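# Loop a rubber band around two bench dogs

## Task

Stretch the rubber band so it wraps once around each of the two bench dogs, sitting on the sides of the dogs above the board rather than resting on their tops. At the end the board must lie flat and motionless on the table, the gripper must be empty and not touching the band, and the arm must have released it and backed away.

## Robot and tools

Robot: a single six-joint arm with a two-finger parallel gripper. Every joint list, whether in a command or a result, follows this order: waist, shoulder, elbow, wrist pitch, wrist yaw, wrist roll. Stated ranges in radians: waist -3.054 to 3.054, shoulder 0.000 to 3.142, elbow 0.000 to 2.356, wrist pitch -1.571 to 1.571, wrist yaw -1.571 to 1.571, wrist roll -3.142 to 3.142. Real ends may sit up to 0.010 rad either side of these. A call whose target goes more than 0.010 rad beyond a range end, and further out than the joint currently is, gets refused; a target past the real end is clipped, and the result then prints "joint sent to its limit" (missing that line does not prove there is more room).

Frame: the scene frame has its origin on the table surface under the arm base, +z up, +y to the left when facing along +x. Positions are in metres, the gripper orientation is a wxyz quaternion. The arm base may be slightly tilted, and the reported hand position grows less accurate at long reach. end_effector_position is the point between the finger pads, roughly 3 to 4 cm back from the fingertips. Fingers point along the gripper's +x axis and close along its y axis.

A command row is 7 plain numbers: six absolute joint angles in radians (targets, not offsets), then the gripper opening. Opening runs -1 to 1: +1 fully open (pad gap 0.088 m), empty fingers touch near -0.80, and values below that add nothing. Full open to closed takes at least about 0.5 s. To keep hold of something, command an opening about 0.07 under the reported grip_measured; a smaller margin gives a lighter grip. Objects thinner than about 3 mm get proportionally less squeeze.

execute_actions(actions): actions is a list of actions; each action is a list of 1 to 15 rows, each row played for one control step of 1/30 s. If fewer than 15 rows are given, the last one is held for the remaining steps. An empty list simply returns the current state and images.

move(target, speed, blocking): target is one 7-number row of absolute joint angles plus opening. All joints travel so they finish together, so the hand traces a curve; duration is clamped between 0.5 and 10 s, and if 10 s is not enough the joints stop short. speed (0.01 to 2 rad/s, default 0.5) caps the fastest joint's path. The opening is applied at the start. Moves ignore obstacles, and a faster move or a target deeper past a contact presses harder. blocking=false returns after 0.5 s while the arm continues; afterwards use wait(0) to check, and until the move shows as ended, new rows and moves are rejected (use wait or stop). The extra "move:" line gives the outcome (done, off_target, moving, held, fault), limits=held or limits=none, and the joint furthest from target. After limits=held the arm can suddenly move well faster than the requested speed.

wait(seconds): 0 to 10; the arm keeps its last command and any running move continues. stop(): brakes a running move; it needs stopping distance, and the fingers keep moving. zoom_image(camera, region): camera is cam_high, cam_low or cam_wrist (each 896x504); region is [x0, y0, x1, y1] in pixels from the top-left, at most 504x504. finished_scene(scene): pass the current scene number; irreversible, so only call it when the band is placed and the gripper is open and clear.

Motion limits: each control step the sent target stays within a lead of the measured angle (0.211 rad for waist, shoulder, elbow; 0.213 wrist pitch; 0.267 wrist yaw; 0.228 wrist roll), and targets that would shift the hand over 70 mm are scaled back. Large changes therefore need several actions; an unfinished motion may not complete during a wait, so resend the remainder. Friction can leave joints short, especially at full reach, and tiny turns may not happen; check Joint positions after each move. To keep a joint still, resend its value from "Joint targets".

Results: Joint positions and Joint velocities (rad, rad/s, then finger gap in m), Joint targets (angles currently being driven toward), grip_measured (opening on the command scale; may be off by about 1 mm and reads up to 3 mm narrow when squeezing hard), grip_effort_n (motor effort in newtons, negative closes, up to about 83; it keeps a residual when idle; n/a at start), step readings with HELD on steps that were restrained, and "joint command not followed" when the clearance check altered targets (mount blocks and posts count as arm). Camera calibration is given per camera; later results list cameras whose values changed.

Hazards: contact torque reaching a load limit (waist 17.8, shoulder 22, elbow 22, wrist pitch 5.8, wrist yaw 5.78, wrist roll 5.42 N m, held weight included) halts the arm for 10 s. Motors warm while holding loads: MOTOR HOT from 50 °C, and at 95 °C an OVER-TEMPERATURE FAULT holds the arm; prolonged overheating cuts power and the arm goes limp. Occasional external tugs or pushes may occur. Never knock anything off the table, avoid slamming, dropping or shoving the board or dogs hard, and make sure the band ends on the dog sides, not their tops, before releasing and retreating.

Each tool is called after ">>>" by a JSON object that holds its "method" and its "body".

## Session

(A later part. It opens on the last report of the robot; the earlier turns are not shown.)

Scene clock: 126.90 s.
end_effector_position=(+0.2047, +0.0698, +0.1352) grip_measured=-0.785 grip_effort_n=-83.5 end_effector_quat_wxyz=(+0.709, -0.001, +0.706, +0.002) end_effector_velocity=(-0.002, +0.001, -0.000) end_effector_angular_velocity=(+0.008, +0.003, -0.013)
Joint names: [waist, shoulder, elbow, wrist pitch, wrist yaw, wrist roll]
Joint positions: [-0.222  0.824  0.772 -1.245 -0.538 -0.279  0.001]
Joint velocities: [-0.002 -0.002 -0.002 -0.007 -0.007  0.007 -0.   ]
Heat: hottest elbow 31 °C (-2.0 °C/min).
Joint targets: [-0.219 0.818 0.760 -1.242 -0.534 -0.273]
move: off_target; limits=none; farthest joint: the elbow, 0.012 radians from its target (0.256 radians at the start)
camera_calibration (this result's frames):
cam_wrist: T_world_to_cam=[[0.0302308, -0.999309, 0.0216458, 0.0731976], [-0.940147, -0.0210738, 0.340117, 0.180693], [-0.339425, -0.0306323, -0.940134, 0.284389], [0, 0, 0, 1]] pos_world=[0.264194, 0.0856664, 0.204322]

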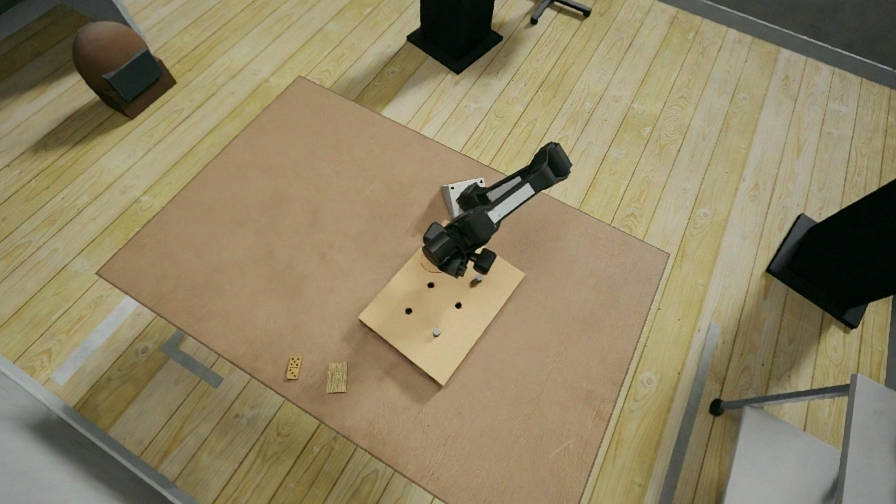

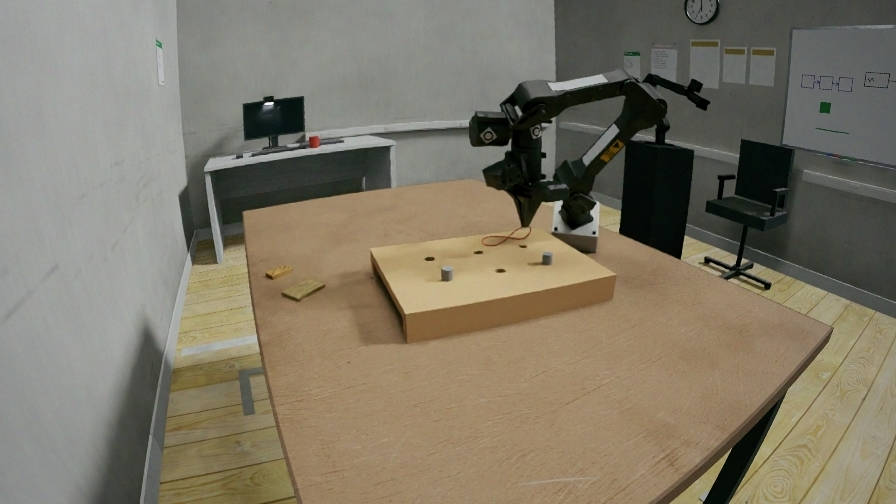

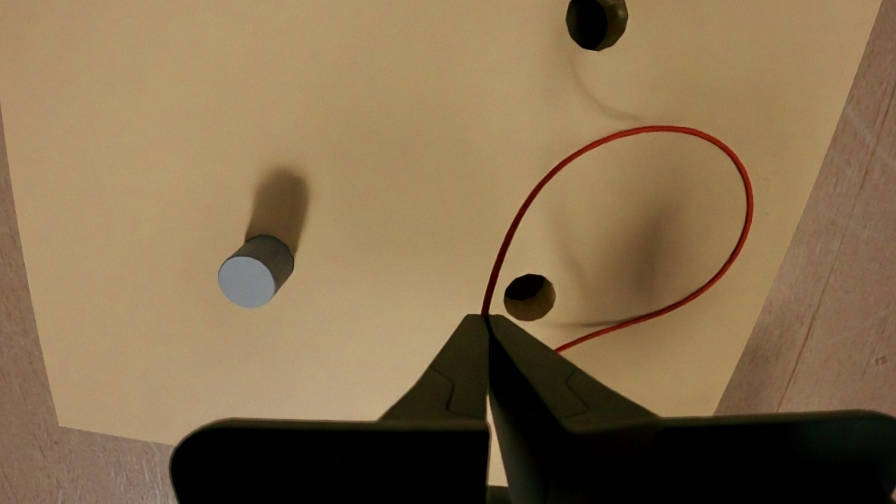

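>>> {"method": "move", "body": {"target": [0.405,0.75,0.855,-1.13,-0.283,0.349,-1], "speed": 0.4}}

>>> {"method": "move", "body": {"target": [0.85,0.885,0.975,-1.078,-0.044,0.73,-1], "speed": 0.4}}

Scene clock: 131.93 s.
end_effector_position=(+0.2073, +0.1403, +0.1351) grip_measured=-0.785 grip_effort_n=-83.5 end_effector_quat_wxyz=(+0.707, -0.001, +0.707, +0.004) end_effector_velocity=(-0.001, -0.002, -0.000) end_effector_angular_velocity=(-0.010, +0.003, +0.003)
Joint names: [waist, shoulder, elbow, wrist pitch, wrist yaw, wrist roll]
Joint positions: [ 0.402  0.757  0.848 -1.132 -0.286  0.343  0.001]
Joint velocities: [-0.002 -0.002 -0.002 -0.007  0.007 -0.007 -0.   ]
Heat: hottest elbow 31 °C (-3.0 °C/min).
Joint targets: [0.405 0.750 0.855 -1.130 -0.283 0.349]
move: done; limits=none; farthest joint: the shoulder, 0.007 radians from its target (0.074 radians at the start)
camera_calibration (this result's frames):
cam_wrist: T_world_to_cam=[[0.0337921, -0.999225, 0.0201843, 0.143046], [-0.938757, -0.0248047, 0.343687, 0.184362], [-0.34292, -0.030562, -0.938867, 0.287927], [0, 0, 0, 1]] pos_world=[0.266973, 0.156308, 0.204076]

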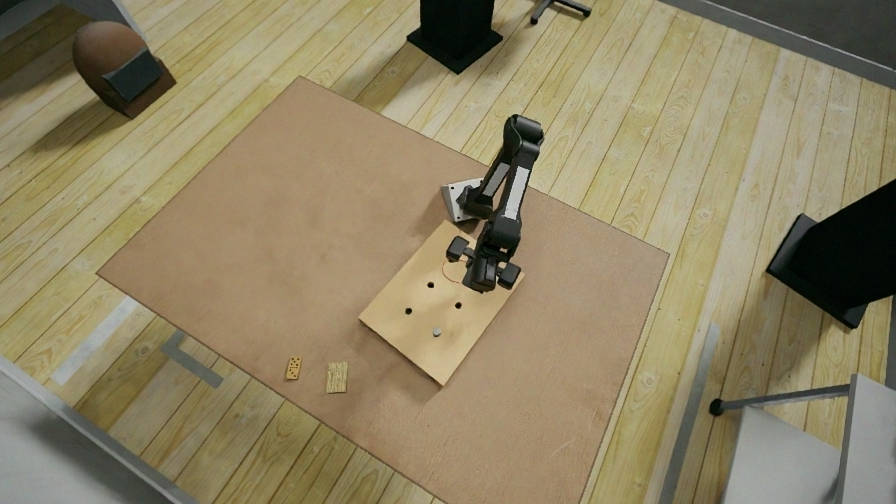

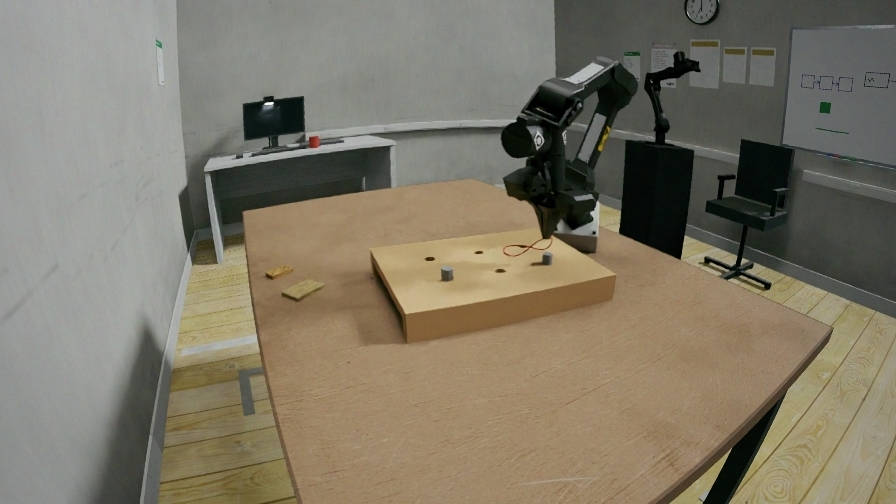

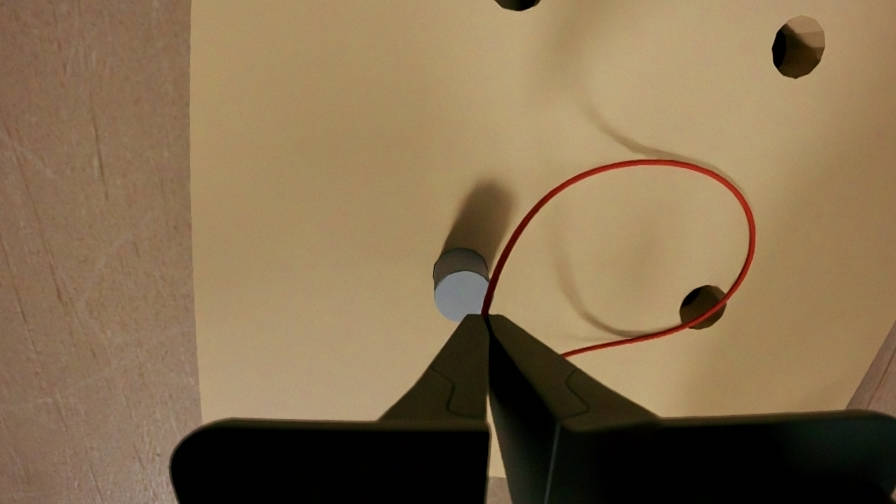

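Scene clock: 133.67 s.
end_effector_position=(+0.2087, +0.2003, +0.1340) grip_measured=-0.785 grip_effort_n=-83.5 end_effector_quat_wxyz=(+0.705, -0.003, +0.709, +0.002) end_effector_velocity=(+0.001, +0.000, -0.000) end_effector_angular_velocity=(+0.000, -0.009, +0.010)
Joint names: [waist, shoulder, elbow, wrist pitch, wrist yaw, wrist roll]
Joint positions: [ 0.847  0.871  0.969 -1.081 -0.048  0.724  0.001]
Joint velocities: [ 0.002 -0.002 -0.002  0.007  0.007 -0.007 -0.   ]
Heat: hottest elbow 32 °C (-2.0 °C/min).
Joint targets: [0.850 0.885 0.975 -1.078 -0.044 0.730]
move: off_target; limits=none; farthest joint: the shoulder, 0.014 radians from its target (0.128 radians at the start)
camera_calibration (this result's frames):
cam_wrist: T_world_to_cam=[[0.0337104, -0.999155, 0.0235007, 0.20248], [-0.936717, -0.0233879, 0.349305, 0.186129], [-0.348461, -0.0337888, -0.936714, 0.290745], [0, 0, 0, 1]] pos_world=[0.268837, 0.216487, 0.202571]

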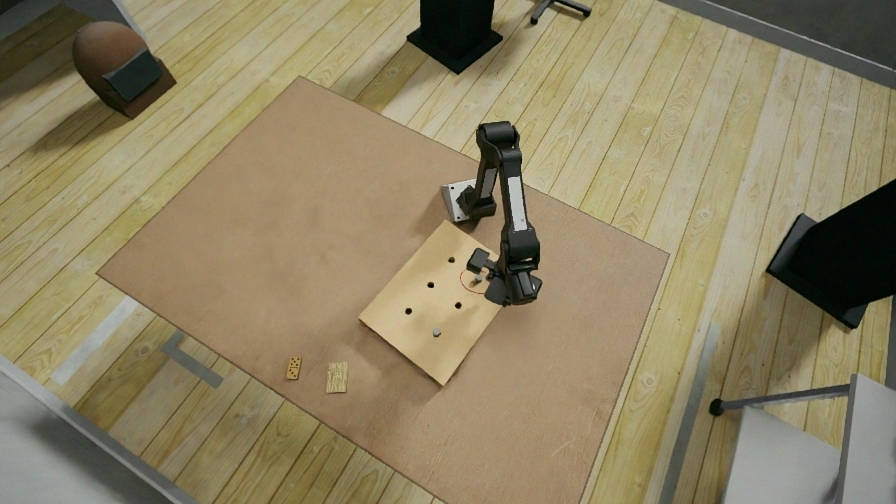

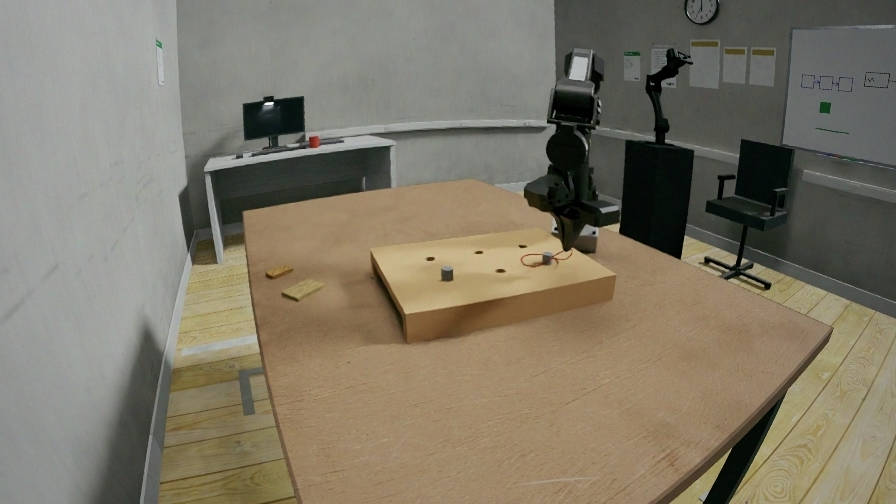

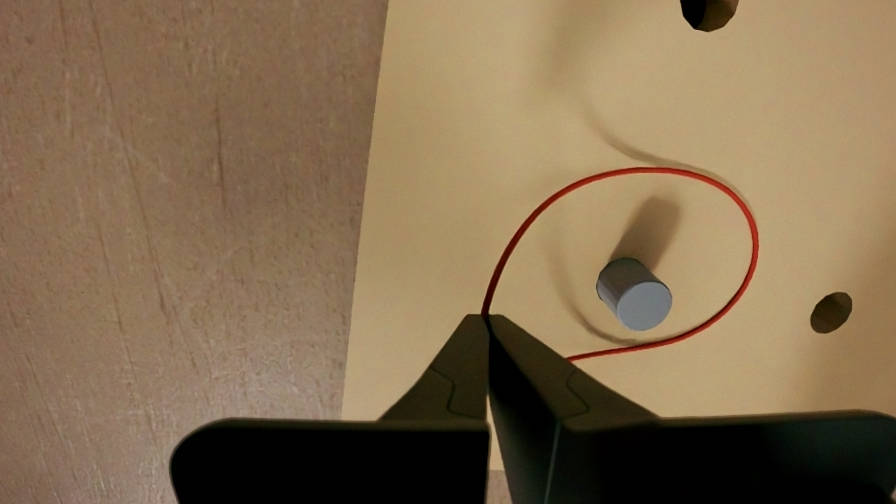

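>>> {"method": "move", "body": {"target": [0.731,0.943,0.882,-0.948,-0.106,0.637,-1], "speed": 0.15}}

>>> {"method": "move", "body": {"target": [0.731,0.943,0.882,-0.948,-0.106,0.637,-0.55]}}

Scene clock: 140.07 s.
end_effector_position=(+0.2248, +0.1890, +0.1049) grip_measured=-0.785 grip_effort_n=-83.5 end_effector_quat_wxyz=(+0.708, +0.001, +0.706, -0.003) end_effector_velocity=(-0.006, -0.001, -0.000) end_effector_angular_velocity=(+0.004, +0.030, +0.003)
Joint names: [waist, shoulder, elbow, wrist pitch, wrist yaw, wrist roll]
Joint positions: [ 0.734  0.929  0.894 -0.951 -0.102  0.643  0.001]
Joint velocities: [-0.002 -0.002 -0.002 -0.022 -0.022 -0.007 -0.   ]
Heat: hottest elbow 32 °C (-1.0 °C/min).
Joint targets: [0.731 0.943 0.882 -0.948 -0.106 0.637]
move: off_target; limits=none; farthest joint: the shoulder, 0.014 radians from its target (0.072 radians at the start)
camera_calibration (this result's frames):
cam_wrist: T_world_to_cam=[[0.020522, -0.999429, 0.0268343, 0.194086], [-0.940105, -0.0101553, 0.340735, 0.210276], [-0.340268, -0.0322196, -0.939776, 0.266903], [0, 0, 0, 1]] pos_world=[0.284516, 0.20471, 0.173973]

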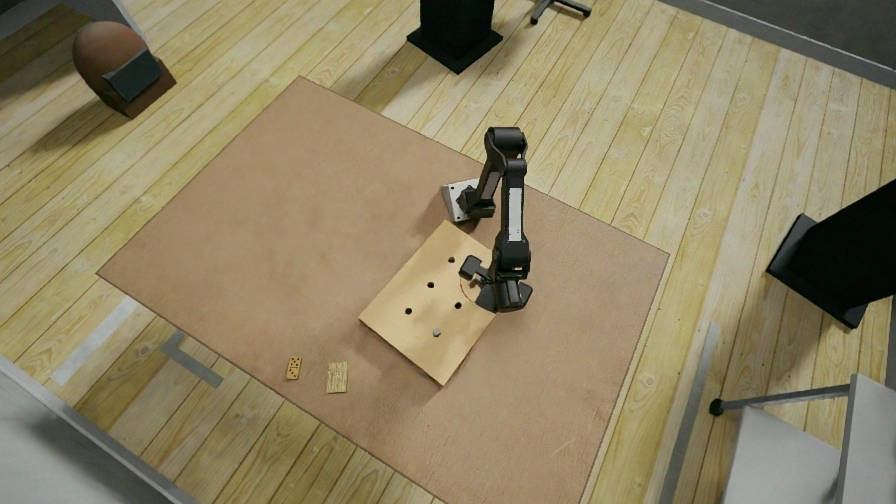

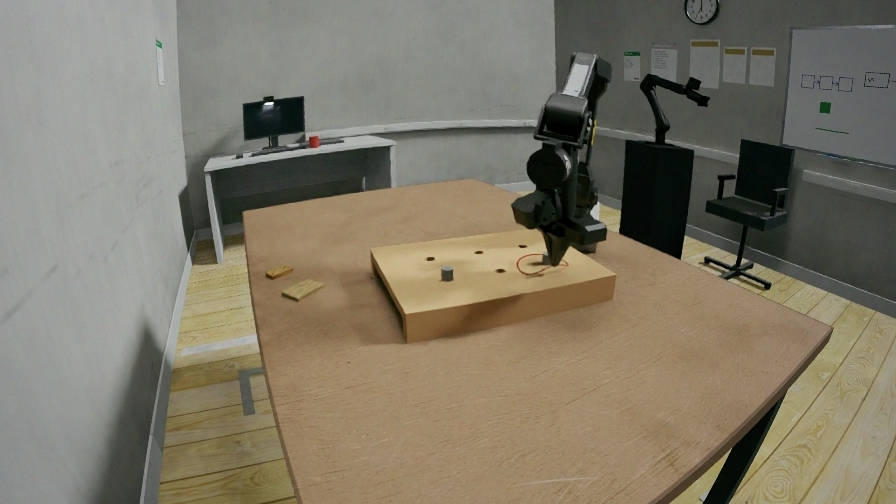

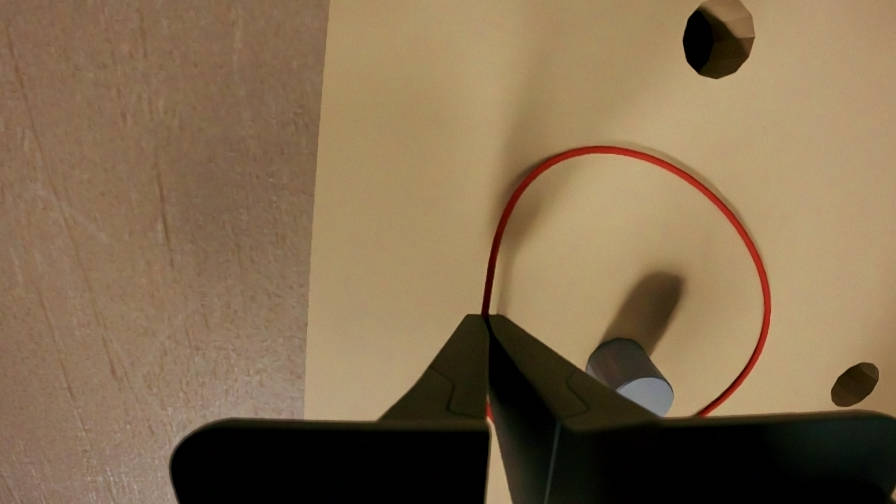

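Scene clock: 140.77 s.
end_effector_position=(+0.2248, +0.1891, +0.1049) grip_measured=-0.553 grip_effort_n=14.2 end_effector_quat_wxyz=(+0.708, +0.001, +0.706, -0.003) end_effector_velocity=(-0.006, -0.001, -0.001) end_effector_angular_velocity=(+0.001, +0.034, -0.012)
Joint names: [waist, shoulder, elbow, wrist pitch, wrist yaw, wrist roll]
Joint positions: [ 0.734  0.929  0.894 -0.951 -0.103  0.642  0.012]
Joint velocities: [-0.002  0.002 -0.002 -0.022 -0.022  0.007  0.   ]
Heat: hottest elbow 32 °C (-1.0 °C/min).
Joint targets: [0.731 0.943 0.882 -0.948 -0.106 0.637]
move: off_target; limits=none; farthest joint: the shoulder, 0.014 radians from its target (0.014 radians at the start)
camera_calibration (this result's frames):
cam_wrist: T_world_to_cam=[[0.0209097, -0.999429, 0.0265243, 0.194078], [-0.940023, -0.0106183, 0.340946, 0.210291], [-0.34047, -0.0320625, -0.939709, 0.266901], [0, 0, 0, 1]] pos_world=[0.284492, 0.204758, 0.173964]

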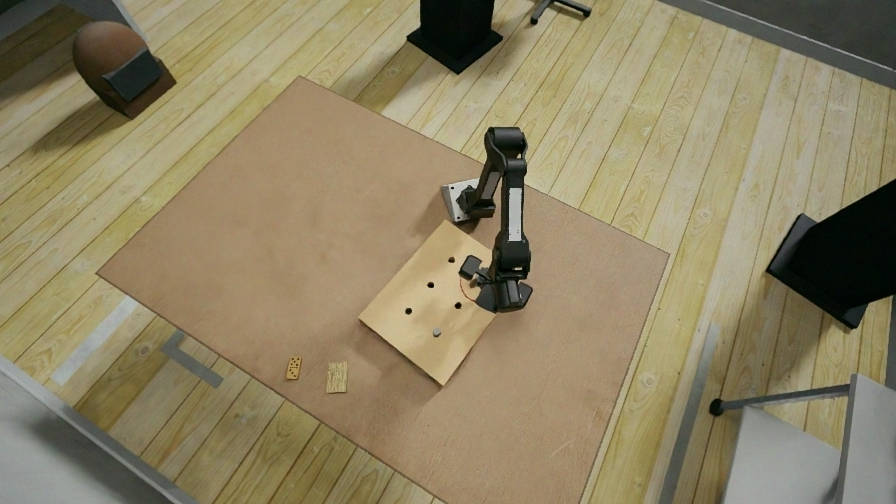

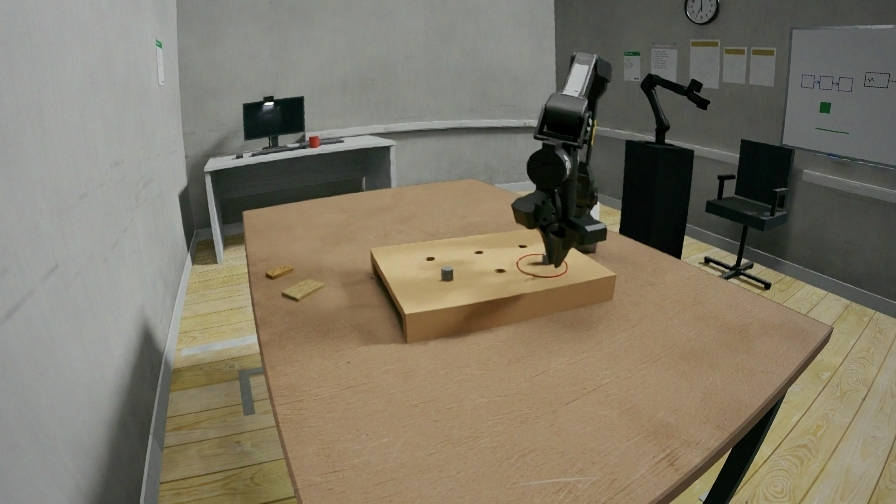

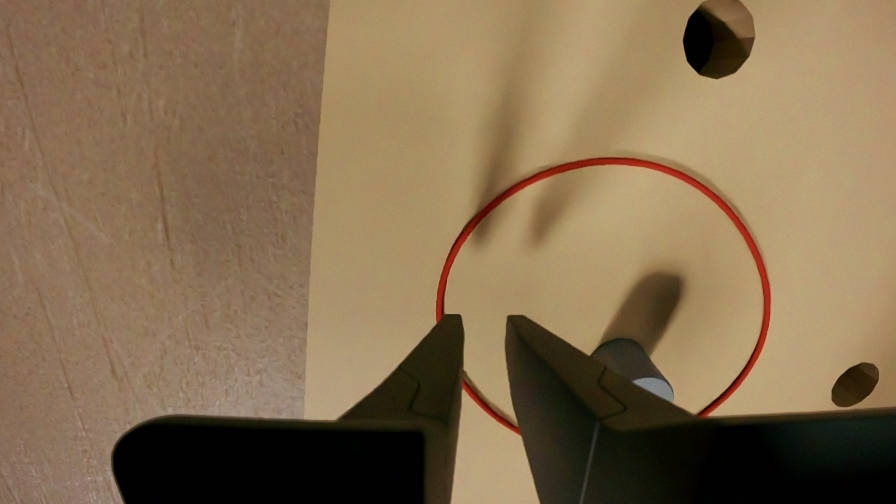

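>>> {"method": "move", "body": {"target": [0.85,0.86,0.975,-1.078,-0.044,0.73,-0.25], "speed": 0.3}}

>>> {"method": "move", "body": {"target": [1.011,0.523,0.565,-0.708,0.478,0.908,-0.25], "speed": 0.4}}

Scene clock: 158.57 s.
end_effector_position=(+0.2098, +0.2011, +0.1345) grip_measured=-0.252 grip_effort_n=14.2 end_effector_quat_wxyz=(+0.707, -0.001, +0.707, +0.005) end_effector_velocity=(-0.004, -0.001, +0.001) end_effector_angular_velocity=(-0.005, +0.018, +0.023)
Joint names: [waist, shoulder, elbow, wrist pitch, wrist yaw, wrist roll]
Joint positions: [ 0.847  0.869  0.968 -1.074 -0.047  0.724  0.027]
Joint velocities: [ 0.002 -0.002  0.002 -0.022 -0.007 -0.022  0.   ]
Heat: hottest elbow 32 °C (-1.0 °C/min).
Joint targets: [0.850 0.860 0.975 -1.078 -0.044 0.730]
move: done; limits=none; farthest joint: the shoulder, 0.009 radians from its target (0.069 radians at the start)
camera_calibration (this result's frames):
cam_wrist: T_world_to_cam=[[0.0339541, -0.999258, 0.0181632, 0.204], [-0.939053, -0.0256772, 0.342812, 0.188773], [-0.342091, -0.0286961, -0.939229, 0.289564], [0, 0, 0, 1]] pos_world=[0.269399, 0.217006, 0.203548]

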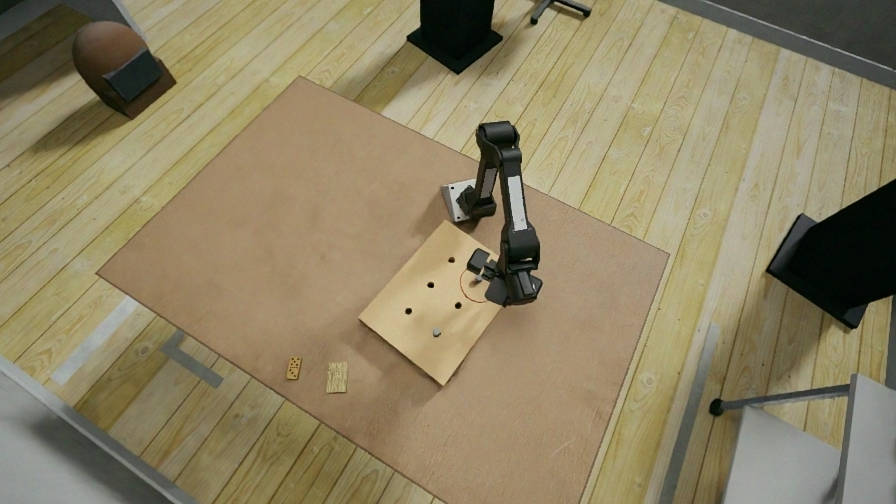

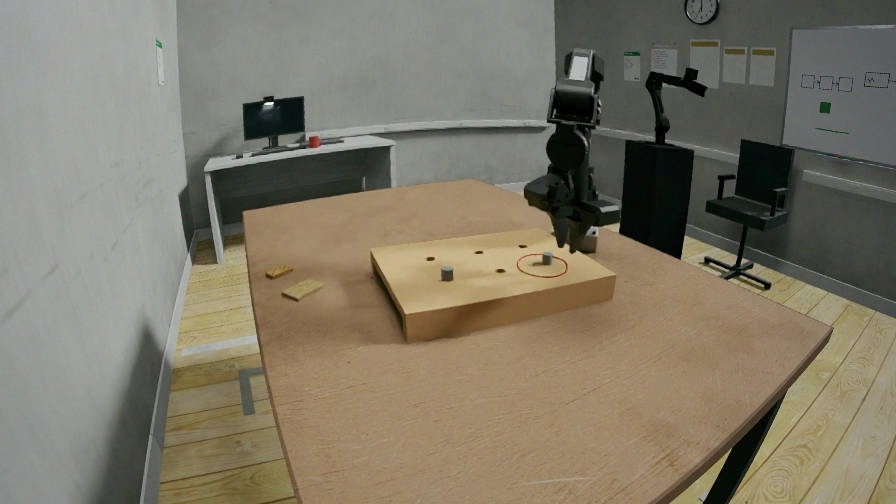

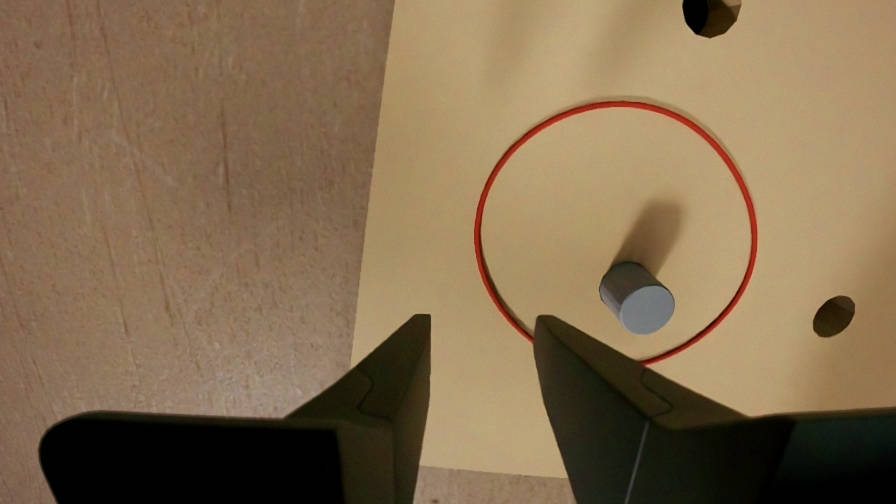

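Scene clock: 160.47 s.
end_effector_position=(+0.2247, +0.1546, +0.1213) grip_measured=-0.252 grip_effort_n=14.2 end_effector_quat_wxyz=(+0.865, +0.031, +0.498, -0.052) end_effector_velocity=(-0.002, -0.000, -0.001) end_effector_angular_velocity=(-0.004, +0.011, +0.011)
Joint names: [waist, shoulder, elbow, wrist pitch, wrist yaw, wrist roll]
Joint positions: [ 1.008  0.53   0.579 -0.71   0.475  0.903  0.027]
Joint velocities: [ 0.002 -0.002 -0.002 -0.007 -0.007 -0.007 -0.   ]
Heat: hottest elbow 32 °C (-1.0 °C/min).
Joint targets: [1.011 0.523 0.565 -0.708 0.478 0.908]
move: off_target; limits=none; farthest joint: the elbow, 0.014 radians from its target (0.403 radians at the start)
camera_calibration (this result's frames):
cam_wrist: T_world_to_cam=[[-0.109833, -0.99344, 0.0318506, 0.187001], [-0.979493, 0.102734, -0.17332, 0.257957], [0.168911, -0.0502336, -0.98435, 0.174958], [0, 0, 0, 1]] pos_world=[0.243654, 0.168062, 0.210973]

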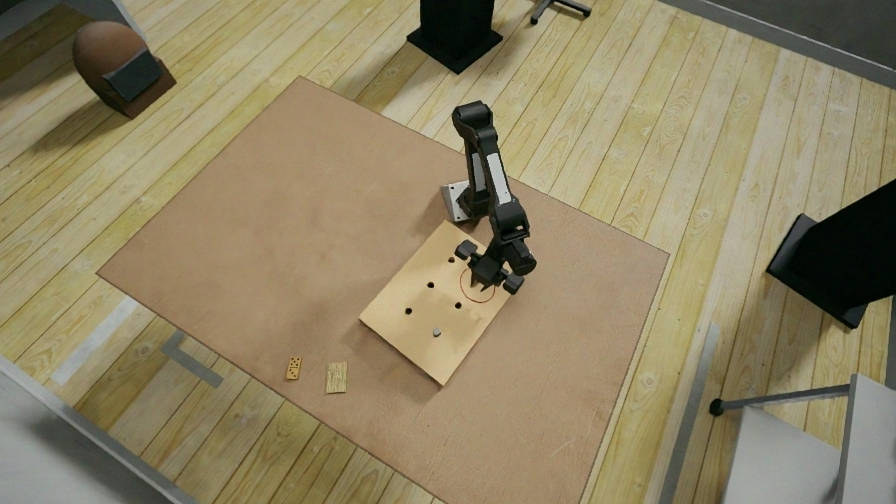

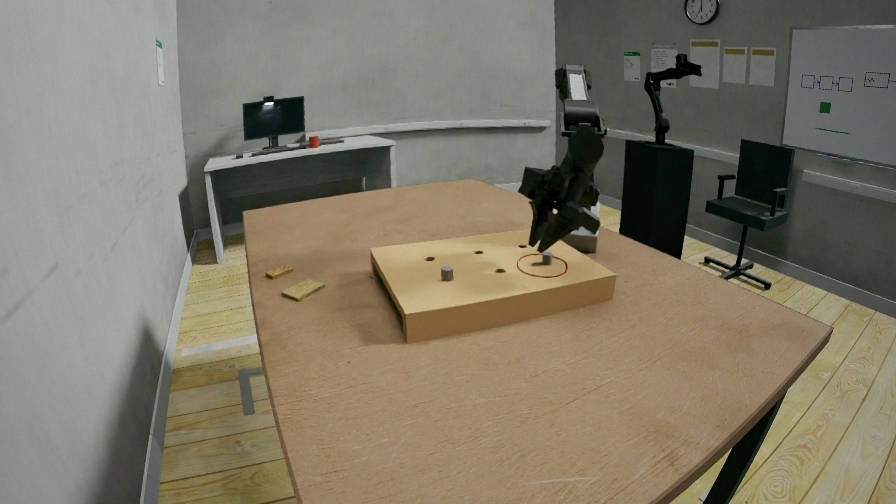

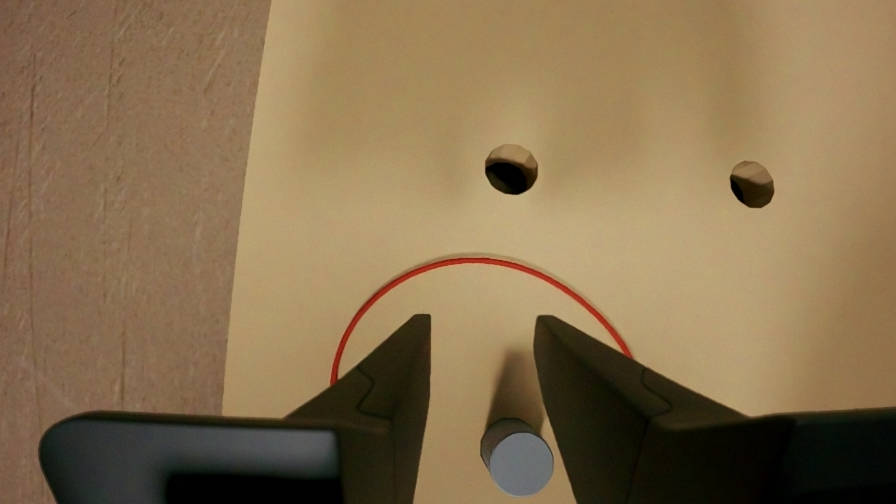

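>>> {"method": "move", "body": {"target": [0.992,0.598,0.467,-0.552,0.463,0.893,-0.25], "speed": 0.1}}

>>> {"method": "zoom_image", "body": {"camera": "cam_low", "region": [480, 200, 620, 300]}}

Scene clock: 165.83 s.
end_effector_position=(+0.2240, +0.1532, +0.0908) grip_measured=-0.252 grip_effort_n=14.2 end_effector_quat_wxyz=(+0.865, +0.031, +0.499, -0.055) end_effector_velocity=(-0.002, -0.005, -0.001) end_effector_angular_velocity=(-0.026, +0.009, +0.003)
Joint names: [waist, shoulder, elbow, wrist pitch, wrist yaw, wrist roll]
Joint positions: [ 0.995  0.588  0.48  -0.554  0.467  0.898  0.027]
Joint velocities: [-0.002 -0.002 -0.002 -0.022  0.007 -0.007 -0.   ]
Heat: hottest elbow 32 °C (+0.0 °C/min).
Joint targets: [0.992 0.598 0.467 -0.552 0.463 0.893]
move: off_target; limits=none; farthest joint: the elbow, 0.013 radians from its target (0.111 radians at the start)
camera_calibration (this result's frames):
cam_wrist: T_world_to_cam=[[-0.115097, -0.992722, 0.0354438, 0.187222], [-0.979096, 0.107349, -0.172764, 0.25133], [0.167702, -0.0545876, -0.984325, 0.145841], [0, 0, 0, 1]] pos_world=[0.243167, 0.166841, 0.18034]

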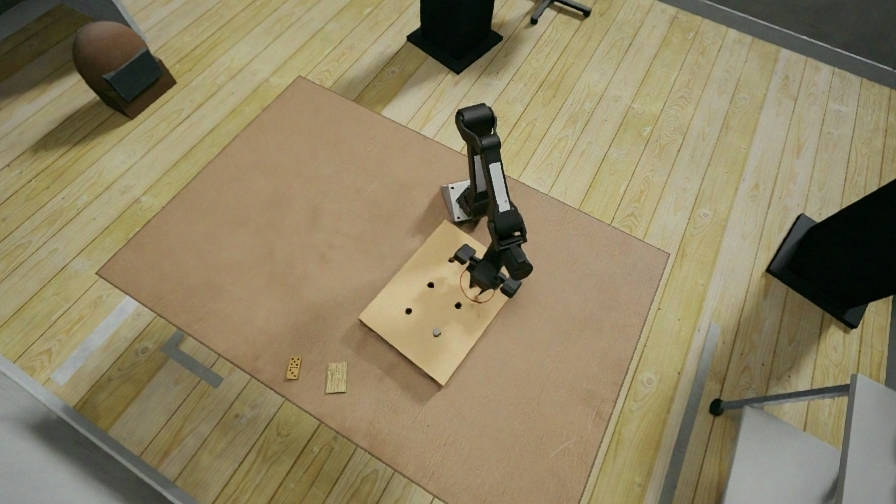

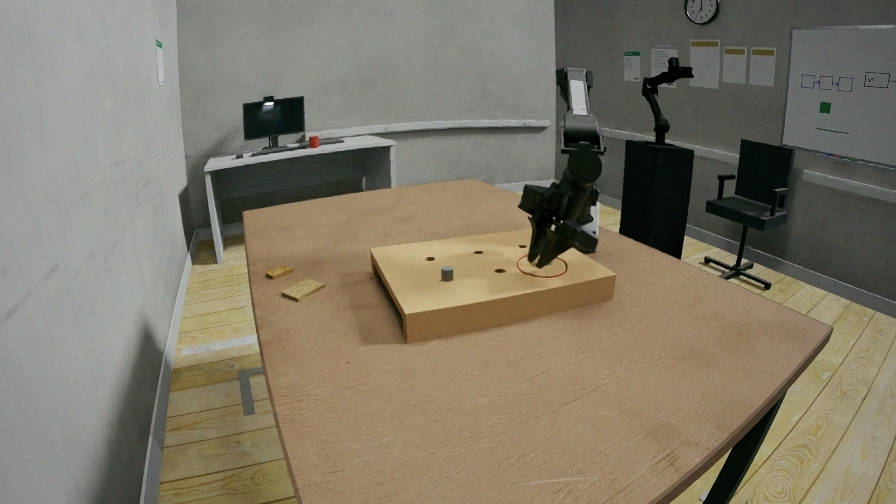

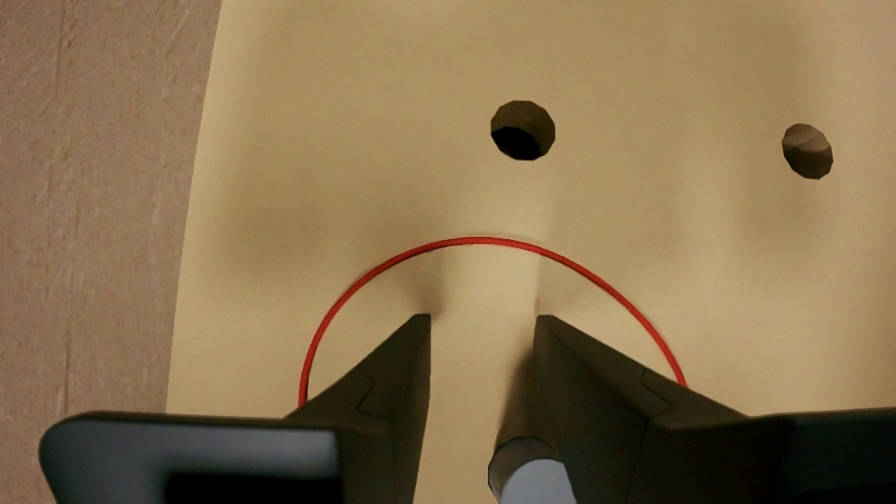

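Region (480, 200, 620, 300) of cam_low's 896x504 image, scaled by 3.600, with more detail than that image has; it fills the top 360 rows of this view, and the rest is white.

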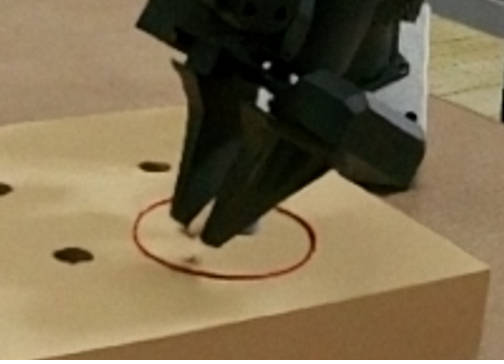

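>>> {"method": "move", "body": {"target": [0.989,0.612,0.447,-0.52,0.462,0.893,-0.25], "speed": 0.05}}

>>> {"method": "zoom_image", "body": {"camera": "cam_low", "region": [500, 230, 580, 290]}}

Scene clock: 171.87 s.
end_effector_position=(+0.2238, +0.1525, +0.0851) grip_measured=-0.252 grip_effort_n=14.2 end_effector_quat_wxyz=(+0.865, +0.031, +0.498, -0.056) end_effector_velocity=(-0.002, -0.000, -0.001) end_effector_angular_velocity=(-0.004, +0.011, +0.011)
Joint names: [waist, shoulder, elbow, wrist pitch, wrist yaw, wrist roll]
Joint positions: [ 0.992  0.601  0.461 -0.523  0.467  0.898  0.027]
Joint velocities: [ 0.002 -0.002 -0.002 -0.007 -0.007 -0.007 -0.   ]
Heat: hottest elbow 32 °C (+0.0 °C/min).
Joint targets: [0.989 0.612 0.447 -0.520 0.462 0.893]
move: off_target; limits=none; farthest joint: the elbow, 0.014 radians from its target (0.033 radians at the start)
camera_calibration (this result's frames):
cam_wrist: T_world_to_cam=[[-0.117206, -0.99245, 0.0361468, 0.187071], [-0.978731, 0.109262, -0.173631, 0.249904], [0.168371, -0.0557286, -0.984147, 0.140232], [0, 0, 0, 1]] pos_world=[0.242904, 0.166168, 0.174638]

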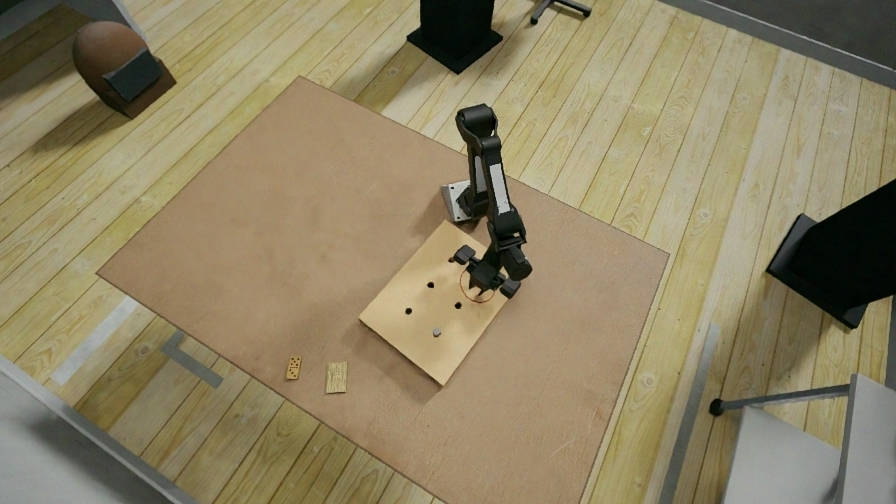

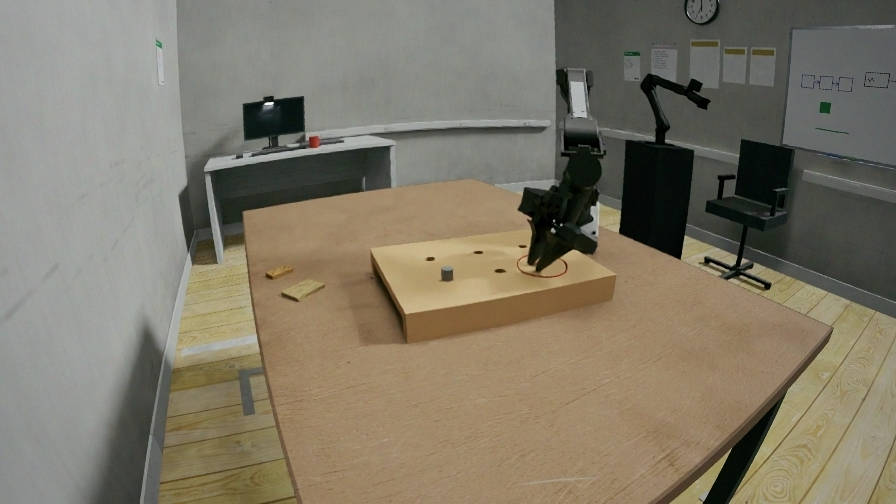

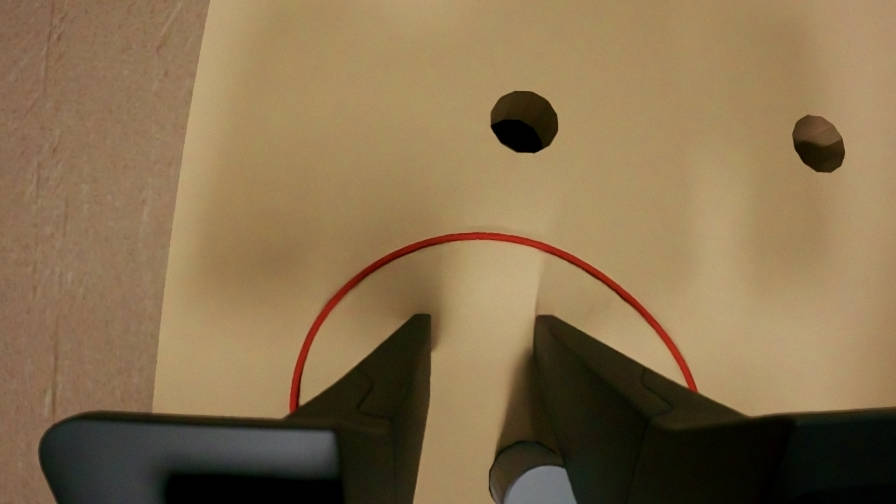

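Region (500, 230, 580, 290) of cam_low's 896x504 image, scaled by 6.300, with more detail than that image has; it fills the top 378 rows of this view, and the rest is white.

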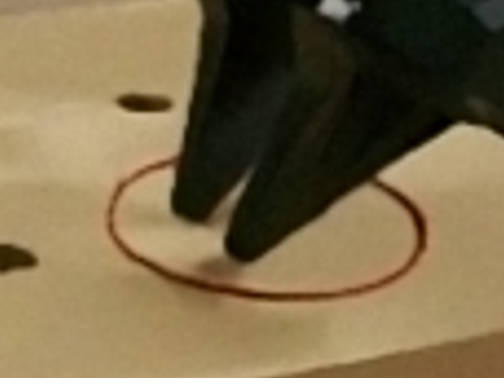

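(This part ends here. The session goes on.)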